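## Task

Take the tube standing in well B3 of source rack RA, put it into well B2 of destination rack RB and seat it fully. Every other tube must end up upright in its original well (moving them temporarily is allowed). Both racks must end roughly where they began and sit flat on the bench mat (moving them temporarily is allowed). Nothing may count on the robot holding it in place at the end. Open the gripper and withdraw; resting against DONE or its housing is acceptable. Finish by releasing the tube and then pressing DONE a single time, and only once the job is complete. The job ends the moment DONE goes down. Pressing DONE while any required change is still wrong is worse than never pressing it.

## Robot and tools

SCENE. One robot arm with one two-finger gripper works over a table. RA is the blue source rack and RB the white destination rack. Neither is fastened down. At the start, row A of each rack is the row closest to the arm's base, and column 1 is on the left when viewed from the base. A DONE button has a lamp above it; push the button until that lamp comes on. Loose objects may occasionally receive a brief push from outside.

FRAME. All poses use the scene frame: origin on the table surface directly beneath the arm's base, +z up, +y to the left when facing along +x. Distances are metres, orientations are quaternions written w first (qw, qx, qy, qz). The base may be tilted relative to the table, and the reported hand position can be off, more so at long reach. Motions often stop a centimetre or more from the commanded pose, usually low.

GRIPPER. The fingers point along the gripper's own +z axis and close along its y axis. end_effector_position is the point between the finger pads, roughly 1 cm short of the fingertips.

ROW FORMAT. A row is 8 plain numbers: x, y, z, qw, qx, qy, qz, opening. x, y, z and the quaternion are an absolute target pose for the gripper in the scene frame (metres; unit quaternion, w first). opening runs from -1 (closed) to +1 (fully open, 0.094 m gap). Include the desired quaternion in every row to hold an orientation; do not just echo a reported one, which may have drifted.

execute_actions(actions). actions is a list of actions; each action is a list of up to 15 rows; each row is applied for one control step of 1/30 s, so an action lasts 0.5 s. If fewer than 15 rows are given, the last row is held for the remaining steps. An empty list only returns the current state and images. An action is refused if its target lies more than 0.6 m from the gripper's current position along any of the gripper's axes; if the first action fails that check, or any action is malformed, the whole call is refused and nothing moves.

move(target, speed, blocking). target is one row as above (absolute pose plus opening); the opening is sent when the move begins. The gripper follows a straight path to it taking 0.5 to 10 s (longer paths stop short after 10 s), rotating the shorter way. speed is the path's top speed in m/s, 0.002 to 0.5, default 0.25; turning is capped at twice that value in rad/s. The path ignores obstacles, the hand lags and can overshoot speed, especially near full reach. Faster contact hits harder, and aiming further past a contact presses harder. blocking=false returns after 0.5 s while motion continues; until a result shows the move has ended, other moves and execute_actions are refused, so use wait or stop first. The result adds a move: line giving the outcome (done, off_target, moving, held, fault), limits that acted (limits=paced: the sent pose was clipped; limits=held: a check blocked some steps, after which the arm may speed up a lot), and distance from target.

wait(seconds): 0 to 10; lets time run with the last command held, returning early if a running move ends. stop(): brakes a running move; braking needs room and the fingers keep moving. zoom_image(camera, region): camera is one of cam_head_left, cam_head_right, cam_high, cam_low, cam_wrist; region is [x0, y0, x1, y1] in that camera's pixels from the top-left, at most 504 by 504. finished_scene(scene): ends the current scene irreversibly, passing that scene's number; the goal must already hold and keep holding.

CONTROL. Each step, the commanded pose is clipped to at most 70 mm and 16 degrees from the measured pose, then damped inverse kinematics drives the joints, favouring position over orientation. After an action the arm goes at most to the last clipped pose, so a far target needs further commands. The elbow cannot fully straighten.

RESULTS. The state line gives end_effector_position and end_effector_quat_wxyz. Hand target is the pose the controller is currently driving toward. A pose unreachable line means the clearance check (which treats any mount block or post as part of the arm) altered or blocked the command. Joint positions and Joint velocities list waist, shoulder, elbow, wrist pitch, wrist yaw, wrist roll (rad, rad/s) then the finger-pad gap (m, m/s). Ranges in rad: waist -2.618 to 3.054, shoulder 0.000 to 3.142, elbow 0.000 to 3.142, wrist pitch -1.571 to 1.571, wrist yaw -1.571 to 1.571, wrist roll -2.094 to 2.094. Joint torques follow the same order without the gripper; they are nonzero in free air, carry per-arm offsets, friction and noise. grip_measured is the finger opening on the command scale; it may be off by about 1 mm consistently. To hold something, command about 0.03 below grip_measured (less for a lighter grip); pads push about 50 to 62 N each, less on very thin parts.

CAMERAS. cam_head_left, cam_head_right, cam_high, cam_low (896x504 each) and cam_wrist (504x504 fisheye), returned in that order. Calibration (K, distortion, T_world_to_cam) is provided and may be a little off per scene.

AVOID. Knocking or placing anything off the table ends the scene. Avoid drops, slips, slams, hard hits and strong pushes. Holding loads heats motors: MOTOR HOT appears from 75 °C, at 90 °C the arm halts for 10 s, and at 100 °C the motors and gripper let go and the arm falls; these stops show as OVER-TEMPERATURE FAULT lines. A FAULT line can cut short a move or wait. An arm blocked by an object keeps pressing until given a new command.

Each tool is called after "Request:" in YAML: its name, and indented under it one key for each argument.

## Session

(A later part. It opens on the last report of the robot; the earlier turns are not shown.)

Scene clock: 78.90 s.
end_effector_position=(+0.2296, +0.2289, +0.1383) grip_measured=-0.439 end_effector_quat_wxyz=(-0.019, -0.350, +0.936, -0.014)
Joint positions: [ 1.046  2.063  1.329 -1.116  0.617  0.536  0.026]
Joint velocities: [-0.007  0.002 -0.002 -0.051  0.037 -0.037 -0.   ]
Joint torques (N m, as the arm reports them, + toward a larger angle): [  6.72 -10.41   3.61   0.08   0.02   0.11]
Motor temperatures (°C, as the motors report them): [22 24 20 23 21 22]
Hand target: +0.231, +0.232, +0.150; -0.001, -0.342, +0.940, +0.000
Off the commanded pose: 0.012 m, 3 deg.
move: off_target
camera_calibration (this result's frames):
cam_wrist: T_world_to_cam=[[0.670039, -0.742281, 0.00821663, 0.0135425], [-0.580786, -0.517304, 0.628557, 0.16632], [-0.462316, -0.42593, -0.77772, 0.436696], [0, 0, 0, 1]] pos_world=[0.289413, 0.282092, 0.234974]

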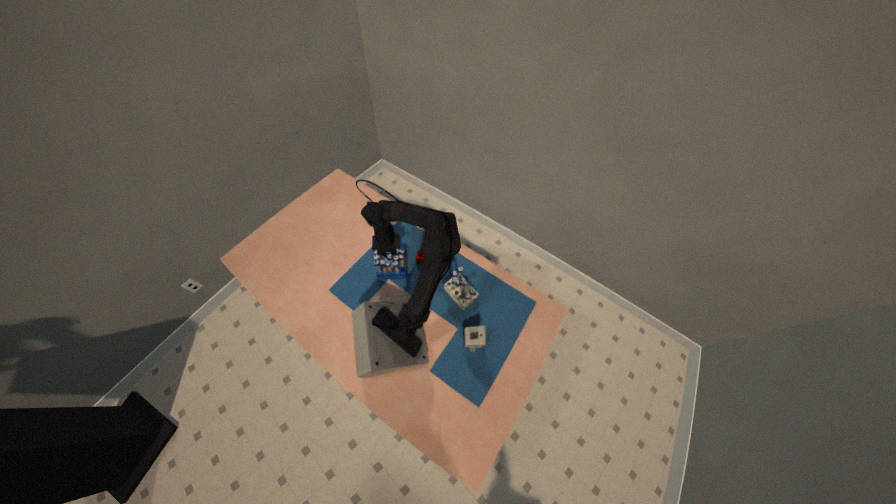

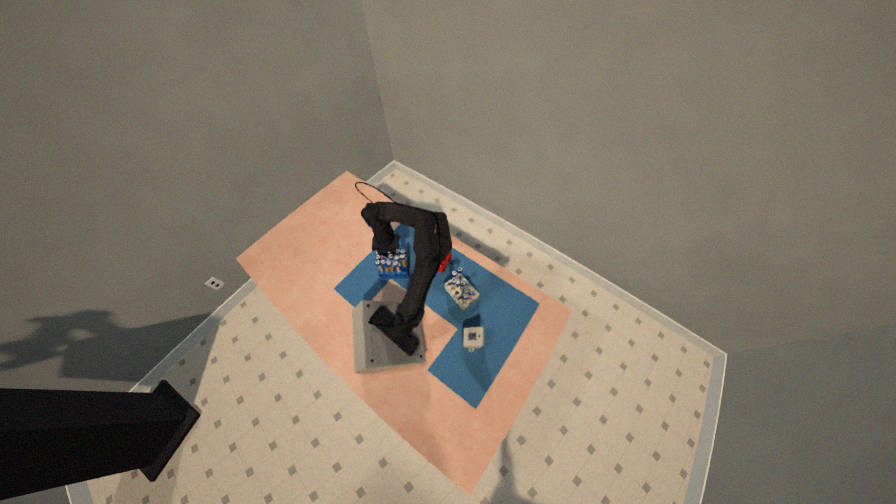

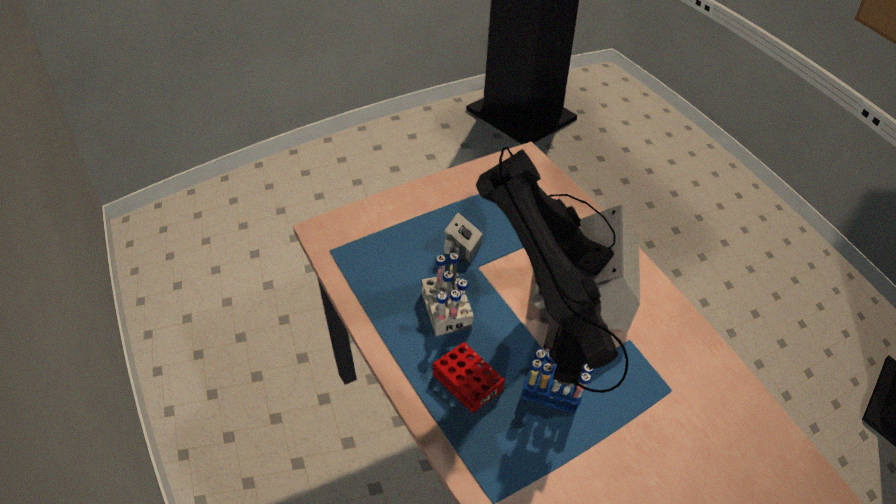

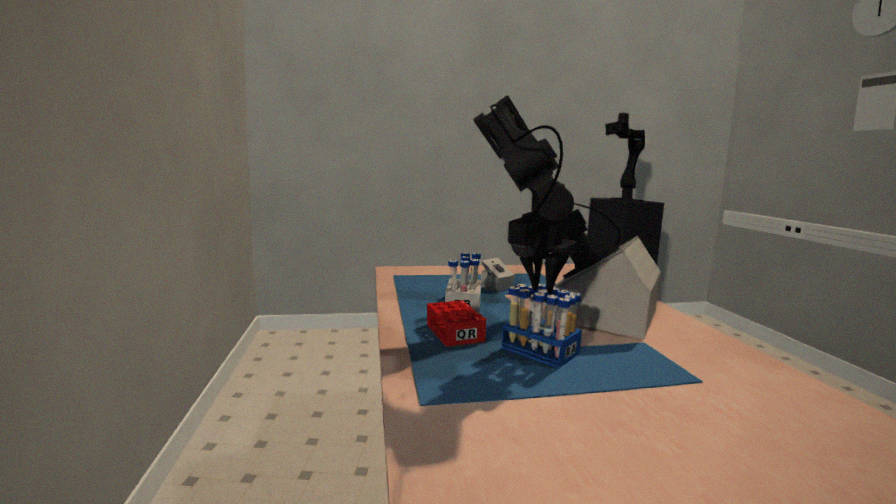

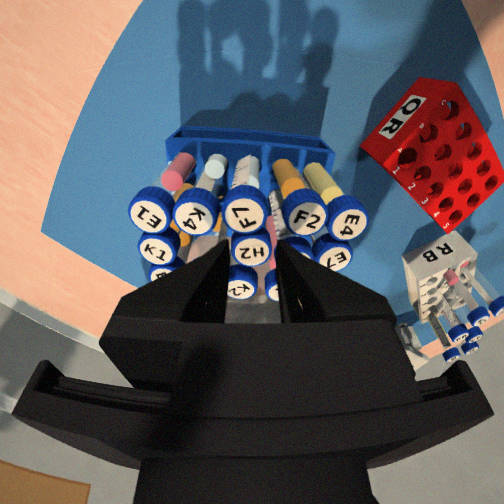

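Request:
move:
  target: [0.225,0.227,0.122,0,0.342,-0.94,0,-0.44]
  speed: 0.03

Request:
zoom_image:
  camera: "cam_wrist"
  region: [130,130,380,330]

Scene clock: 87.33 s.
end_effector_position=(+0.2323, +0.2322, +0.1366) grip_measured=-0.439 end_effector_quat_wxyz=(+0.005, -0.332, +0.943, +0.011)
Joint positions: [ 1.042  2.012  1.26  -1.012  0.623  0.52   0.026]
Joint velocities: [ 0.012  0.002 -0.012 -0.037 -0.081 -0.051 -0.002]
Joint torques (N m, as the arm reports them, + toward a larger angle): [ 4.07 -5.87  1.04  0.41  0.1  -0.14]
Motor temperatures (°C, as the motors report them): [22 24 20 23 21 22]
Hand target: +0.225, +0.226, +0.123; -0.001, -0.341, +0.940, -0.001
Off the commanded pose: 0.017 m, 2 deg.
move: off_target
camera_calibration (this result's frames):
cam_wrist: T_world_to_cam=[[0.641344, -0.766966, -0.020975, 0.0306427], [-0.617587, -0.532268, 0.579031, 0.189435], [-0.455261, -0.358404, -0.815036, 0.425793], [0, 0, 0, 1]] pos_world=[0.291187, 0.276938, 0.23799]

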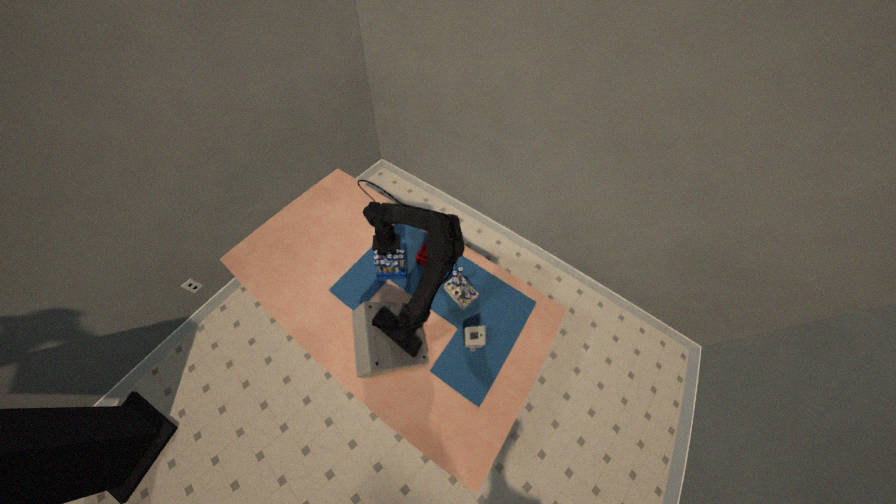

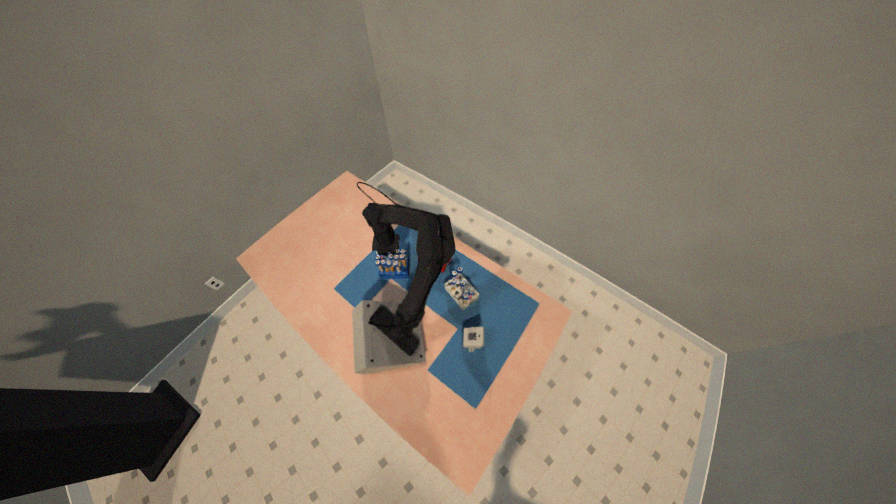

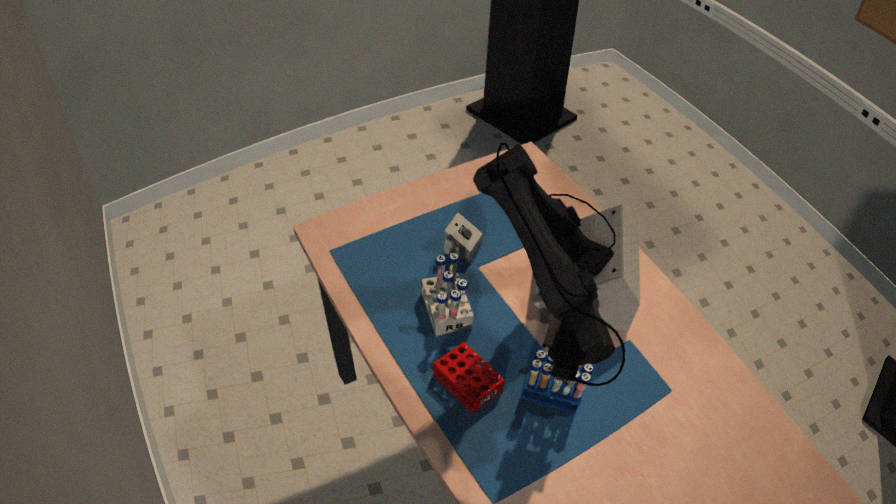

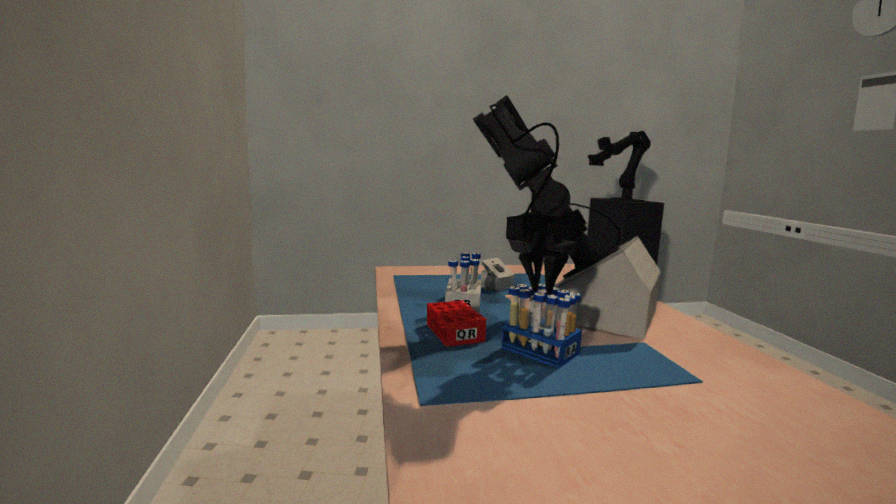

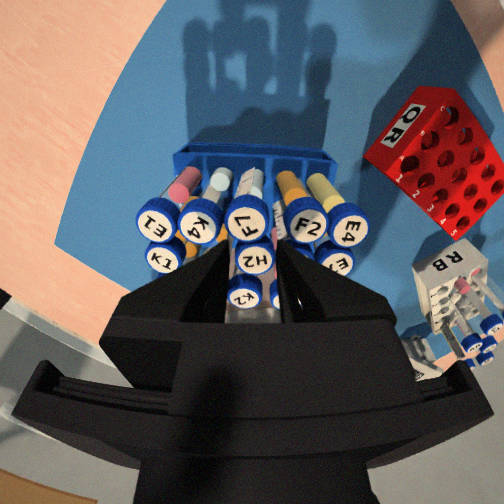

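Region (130, 130, 380, 330) of cam_wrist's 504x504 image, scaled by 2.016, with more detail than that image has; it fills the top 403 rows of this view, and the rest is white.

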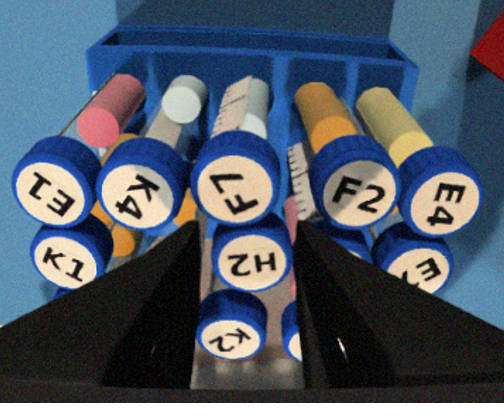

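Request:
move:
  target: [0.218,0.219,0.112,0,0.342,-0.94,0,-0.44]
  speed: 0.03

Request:
zoom_image:
  camera: "cam_wrist"
  region: [130,130,380,330]

Scene clock: 94.33 s.
end_effector_position=(+0.2312, +0.2321, +0.1365) grip_measured=-0.439 end_effector_quat_wxyz=(+0.023, -0.325, +0.945, +0.025)
Joint positions: [ 1.048  1.971  1.202 -0.944  0.63   0.509  0.026]
Joint velocities: [ 0.027 -0.017 -0.017  0.007 -0.066 -0.066 -0.001]
Joint torques (N m, as the arm reports them, + toward a larger angle): [ 3.   -4.12  0.32  0.33 -0.01 -0.1 ]
Motor temperatures (°C, as the motors report them): [22 24 20 23 21 22]
Hand target: +0.218, +0.218, +0.114; -0.000, -0.342, +0.940, -0.000
Off the commanded pose: 0.031 m, 4 deg.
move: off_target
camera_calibration (this result's frames):
cam_wrist: T_world_to_cam=[[0.630908, -0.775072, -0.0349145, 0.0373533], [-0.638783, -0.544457, 0.54362, 0.201317], [-0.440354, -0.320671, -0.838605, 0.416204], [0, 0, 0, 1]] pos_world=[0.288308, 0.272025, 0.240895]

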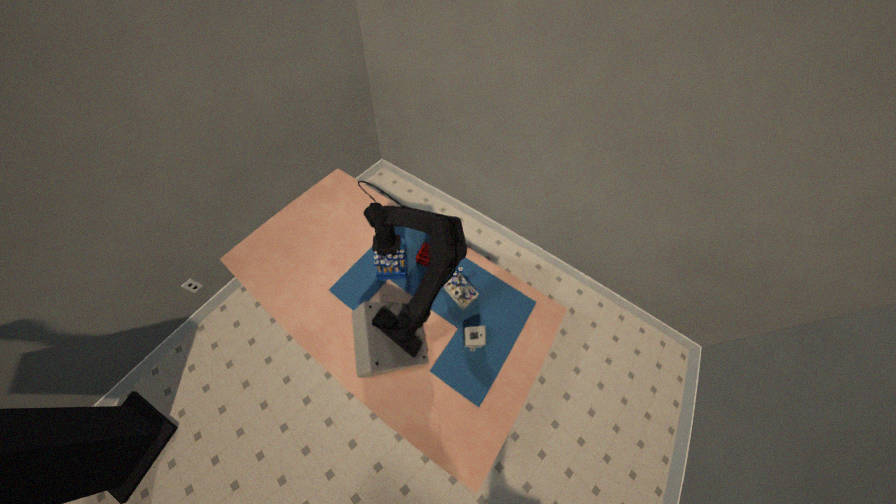

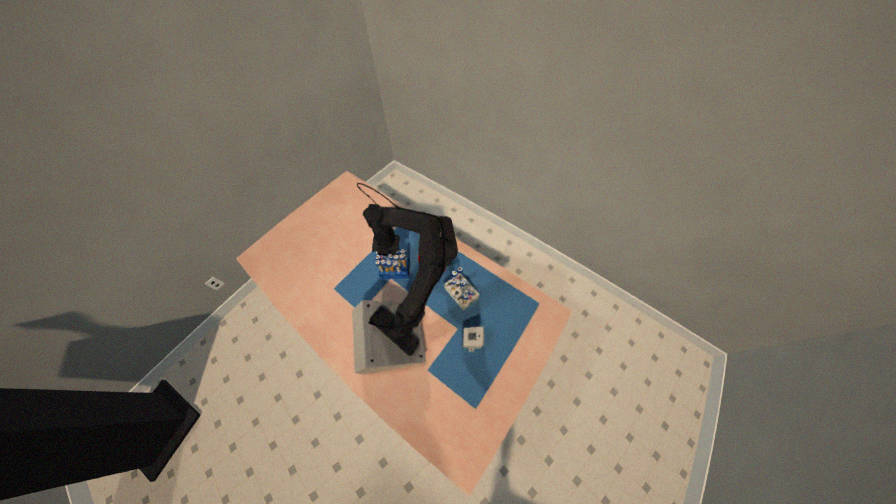

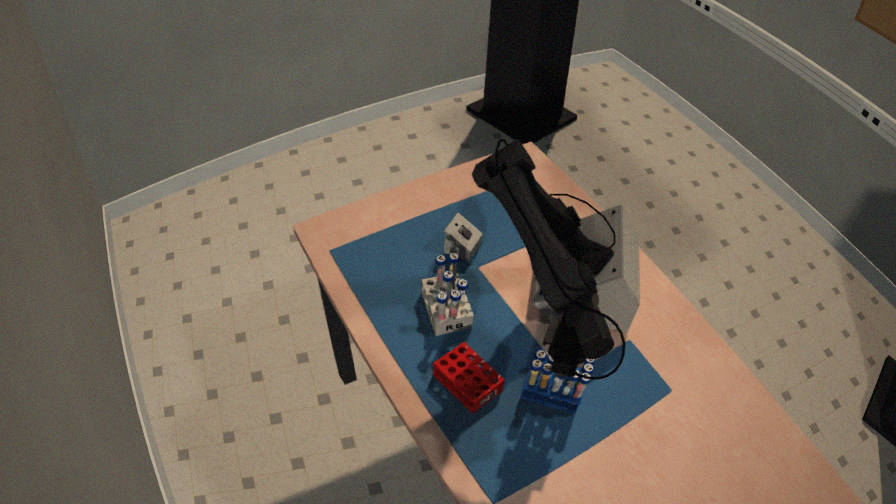

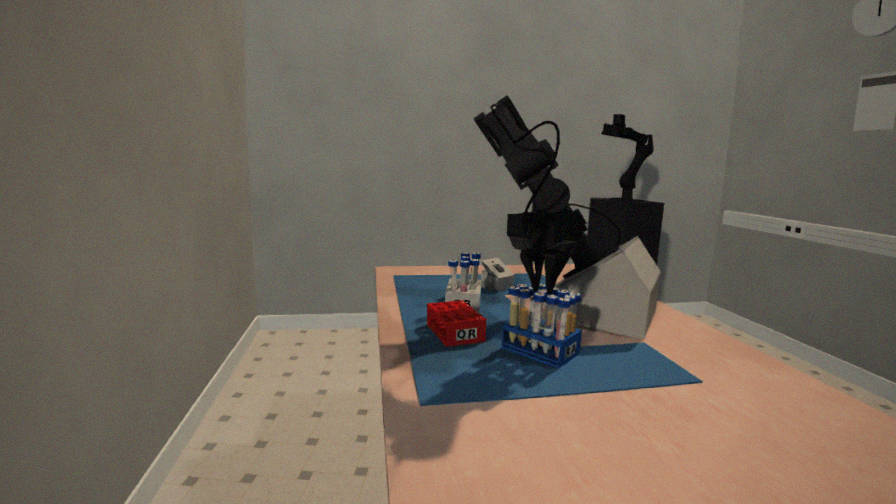

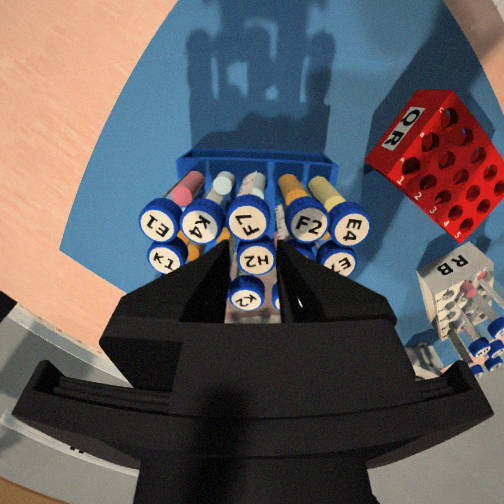

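Region (130, 130, 380, 330) of cam_wrist's 504x504 image, scaled by 2.016, with more detail than that image has; it fills the top 403 rows of this view, and the rest is white.

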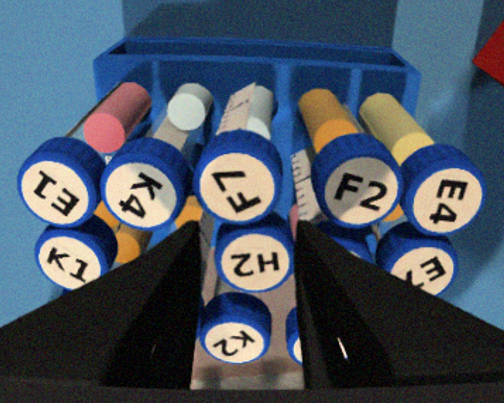

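Request:
move:
  target: [0.223,0.229,0.165,0,0.342,-0.94,0,-0.44]
  speed: 0.05

Request:
move:
  target: [0.222,0.230,0.135,0,0.342,-0.94,0,-0.44]
  speed: 0.03

Request:
zoom_image:
  camera: "cam_wrist"
  region: [130,130,380,330]

Scene clock: 101.67 s.
end_effector_position=(+0.2233, +0.2206, +0.1552) grip_measured=-0.439 end_effector_quat_wxyz=(-0.010, -0.341, +0.940, -0.006)
Joint positions: [ 1.085  2.002  1.299 -1.147  0.611  0.585  0.026]
Joint velocities: [ 0.017  0.007  0.007 -0.022 -0.051 -0.022  0.   ]
Joint torques (N m, as the arm reports them, + toward a larger angle): [ 6.75 -5.76  6.02 -0.08 -0.02  0.1 ]
Motor temperatures (°C, as the motors report them): [22 23 20 23 21 22]
Hand target: +0.222, +0.229, +0.165; -0.000, -0.342, +0.940, +0.002
Off the commanded pose: 0.013 m, 1 deg.
move: off_target
camera_calibration (this result's frames):
cam_wrist: T_world_to_cam=[[0.655535, -0.755164, 0.000929845, 0.0186613], [-0.597708, -0.518098, 0.611817, 0.154246], [-0.46154, -0.401623, -0.790999, 0.439912], [0, 0, 0, 1]] pos_world=[0.282998, 0.270686, 0.253583]

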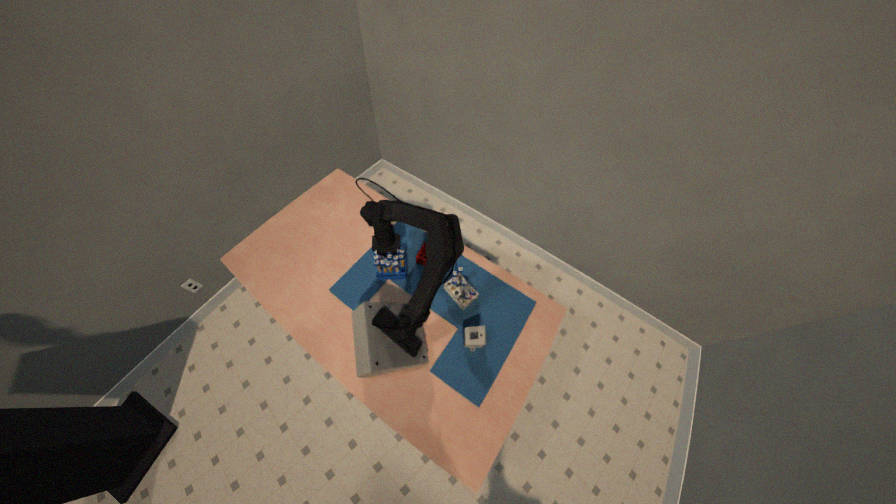

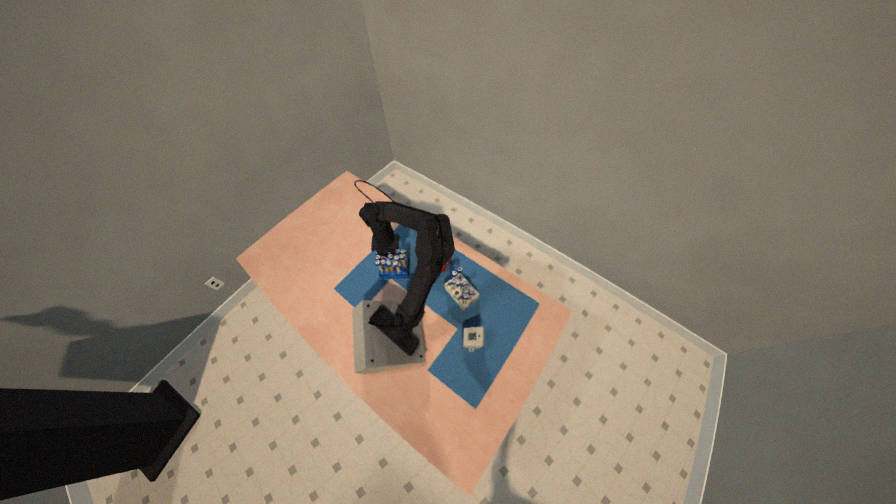

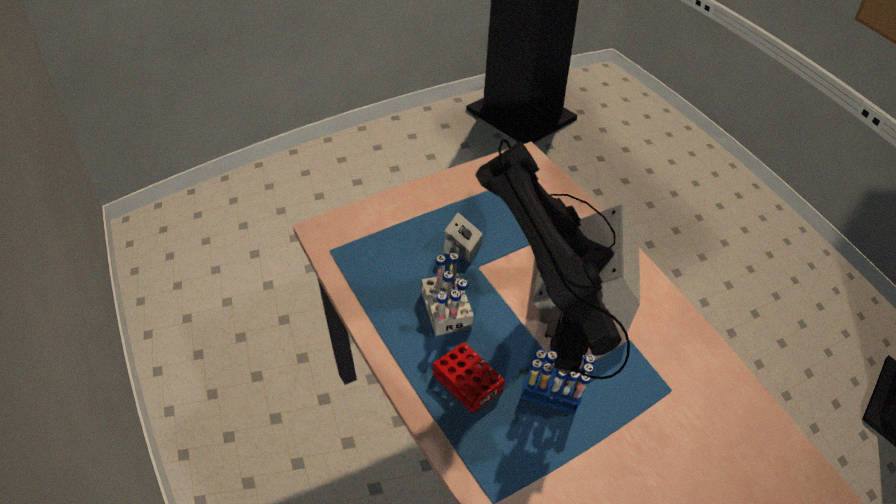

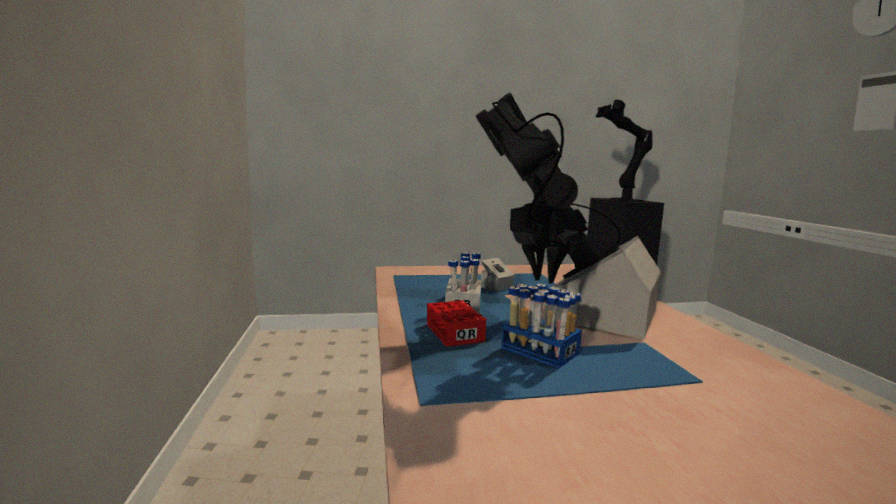

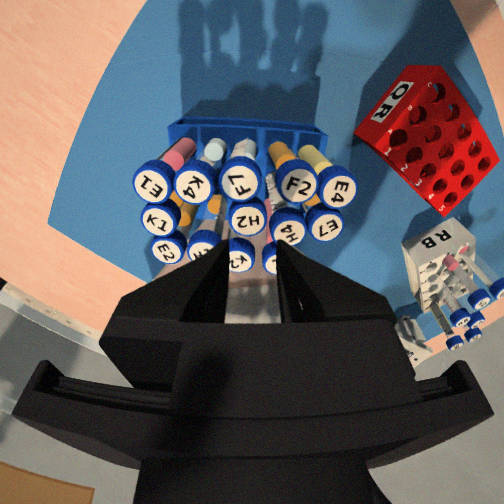

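Scene clock: 102.77 s.
end_effector_position=(+0.2228, +0.2262, +0.1380) grip_measured=-0.439 end_effector_quat_wxyz=(-0.007, -0.337, +0.942, -0.001)
Joint positions: [ 1.06   2.018  1.258 -1.057  0.615  0.556  0.026]
Joint velocities: [-0.012  0.007 -0.017 -0.037  0.081 -0.022 -0.   ]
Joint torques (N m, as the arm reports them, + toward a larger angle): [ 4.93 -6.1   3.61  0.2   0.07 -0.11]
Motor temperatures (°C, as the motors report them): [22 23 20 23 21 22]
Hand target: +0.222, +0.230, +0.135; -0.000, -0.342, +0.940, -0.001
Off the commanded pose: 0.005 m, 1 deg.
move: done
camera_calibration (this result's frames):
cam_wrist: T_world_to_cam=[[0.648186, -0.761448, -0.00712783, 0.0274603], [-0.603995, -0.519809, 0.604142, 0.170224], [-0.463728, -0.387292, -0.796844, 0.426375], [0, 0, 0, 1]] pos_world=[0.282737, 0.274525, 0.237111]

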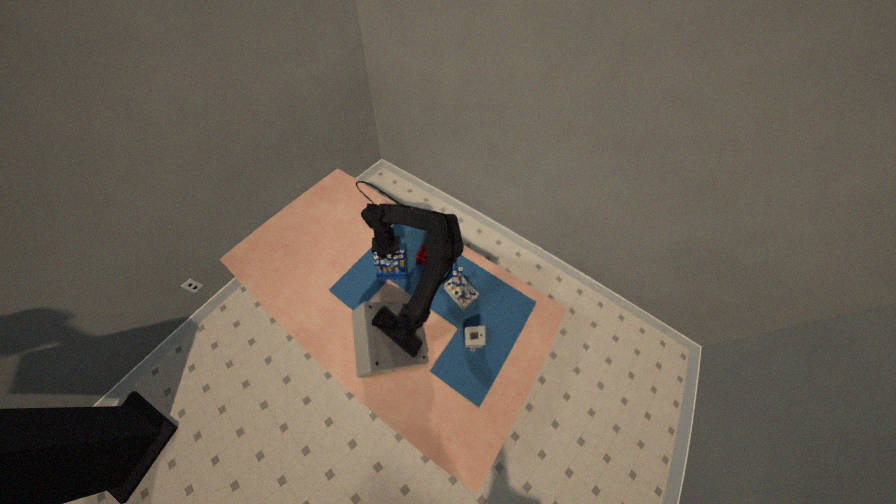

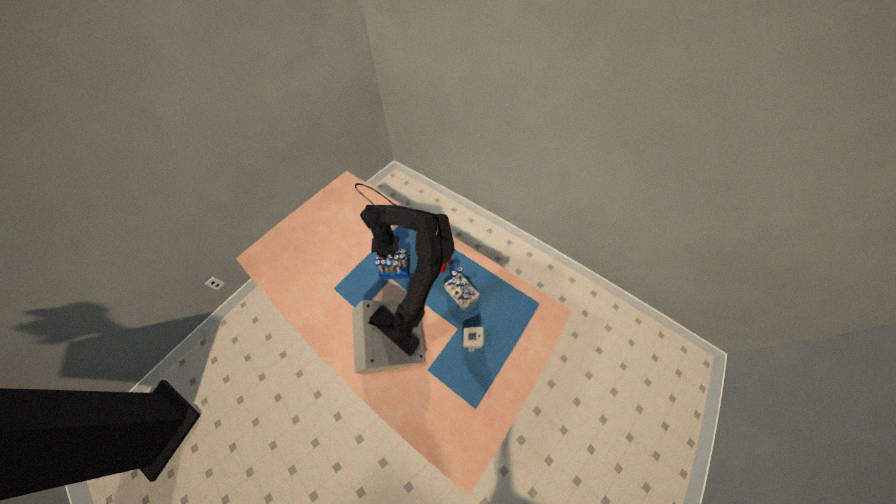

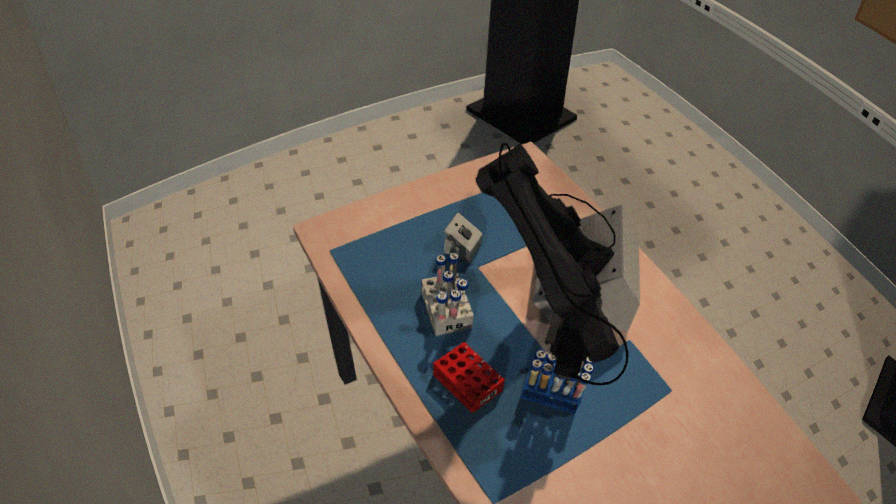

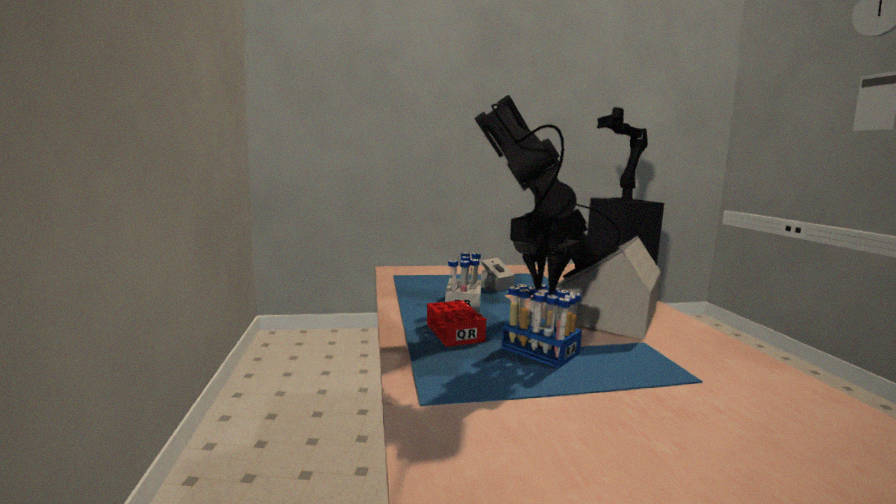

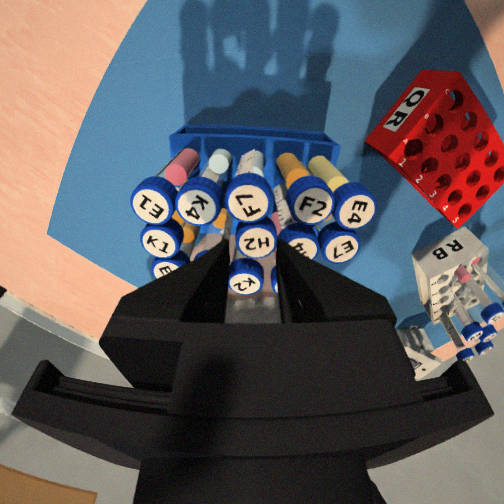

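Region (130, 130, 380, 330) of cam_wrist's 504x504 image, scaled by 2.016, with more detail than that image has; it fills the top 403 rows of this view, and the rest is white.

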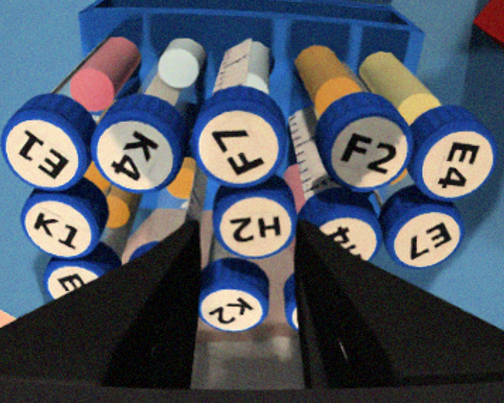

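Request:
move:
  target: [0.222,0.230,0.116,0,0.342,-0.94,0,-0.44]
  speed: 0.02

Request:
zoom_image:
  camera: "cam_wrist"
  region: [130,130,380,330]

Scene clock: 108.63 s.
end_effector_position=(+0.2227, +0.2282, +0.1365) grip_measured=-0.439 end_effector_quat_wxyz=(-0.003, -0.347, +0.938, +0.002)
Joint positions: [ 1.06   2.018  1.25  -1.037  0.618  0.526  0.026]
Joint velocities: [-0.012 -0.002 -0.007  0.037  0.037 -0.037  0.   ]
Joint torques (N m, as the arm reports them, + toward a larger angle): [ 2.64 -4.91  0.92  0.79  0.15 -0.15]
Motor temperatures (°C, as the motors report them): [22 23 20 23 21 22]
Hand target: +0.222, +0.229, +0.117; -0.001, -0.342, +0.940, -0.002
Off the commanded pose: 0.021 m, 1 deg.
move: off_target
camera_calibration (this result's frames):
cam_wrist: T_world_to_cam=[[0.665619, -0.746224, -0.0100152, 0.0220792], [-0.594883, -0.538633, 0.596648, 0.175485], [-0.450628, -0.391182, -0.802441, 0.424597], [0, 0, 0, 1]] pos_world=[0.281032, 0.277093, 0.236232]

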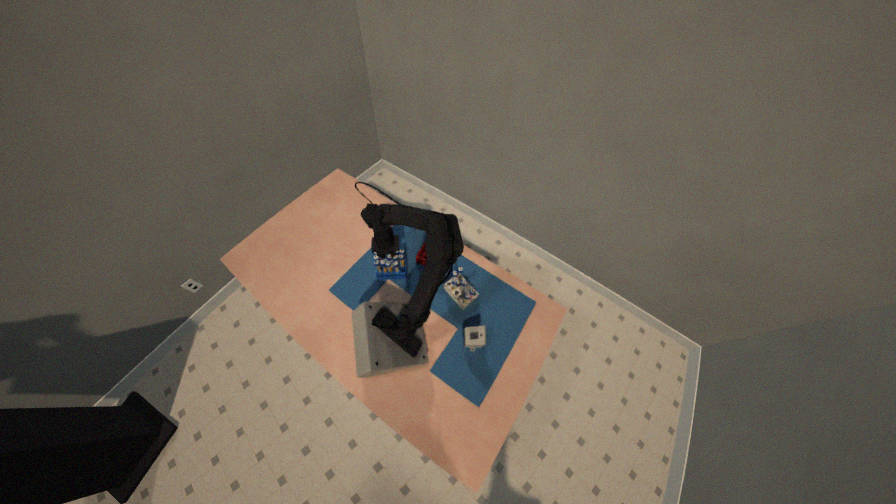

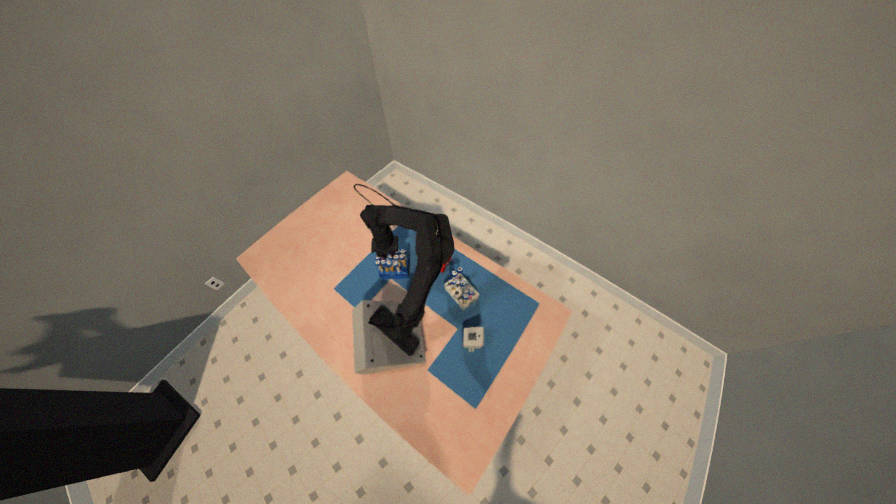

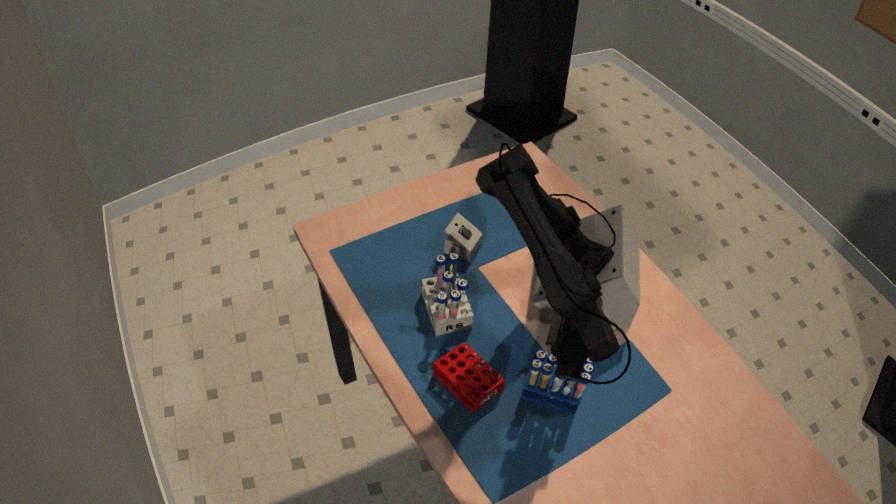

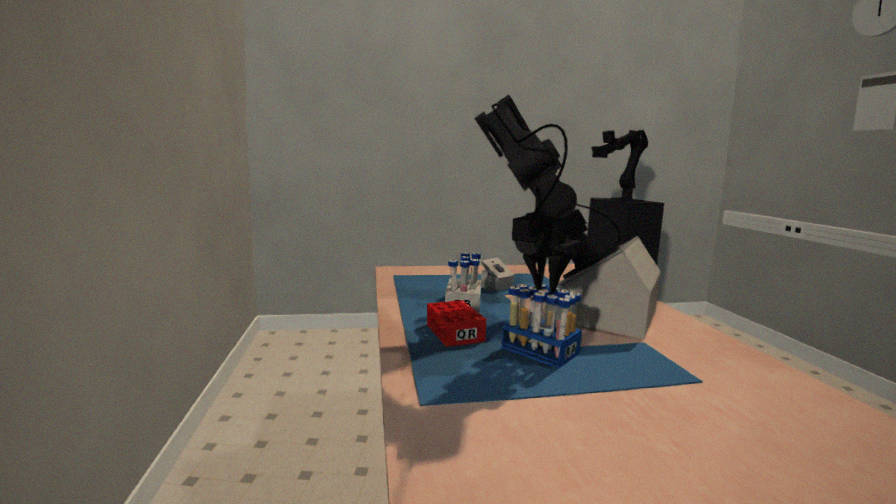

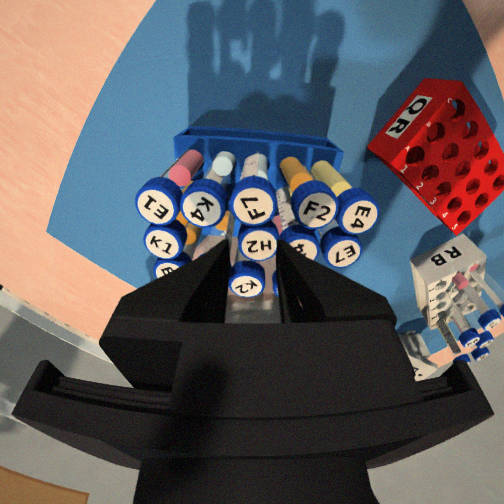

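Region (130, 130, 380, 330) of cam_wrist's 504x504 image, scaled by 2.016, with more detail than that image has; it fills the top 403 rows of this view, and the rest is white.

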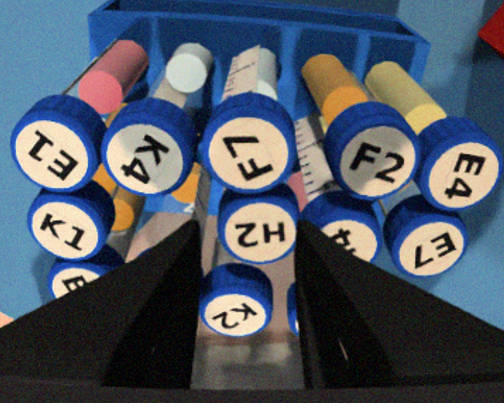

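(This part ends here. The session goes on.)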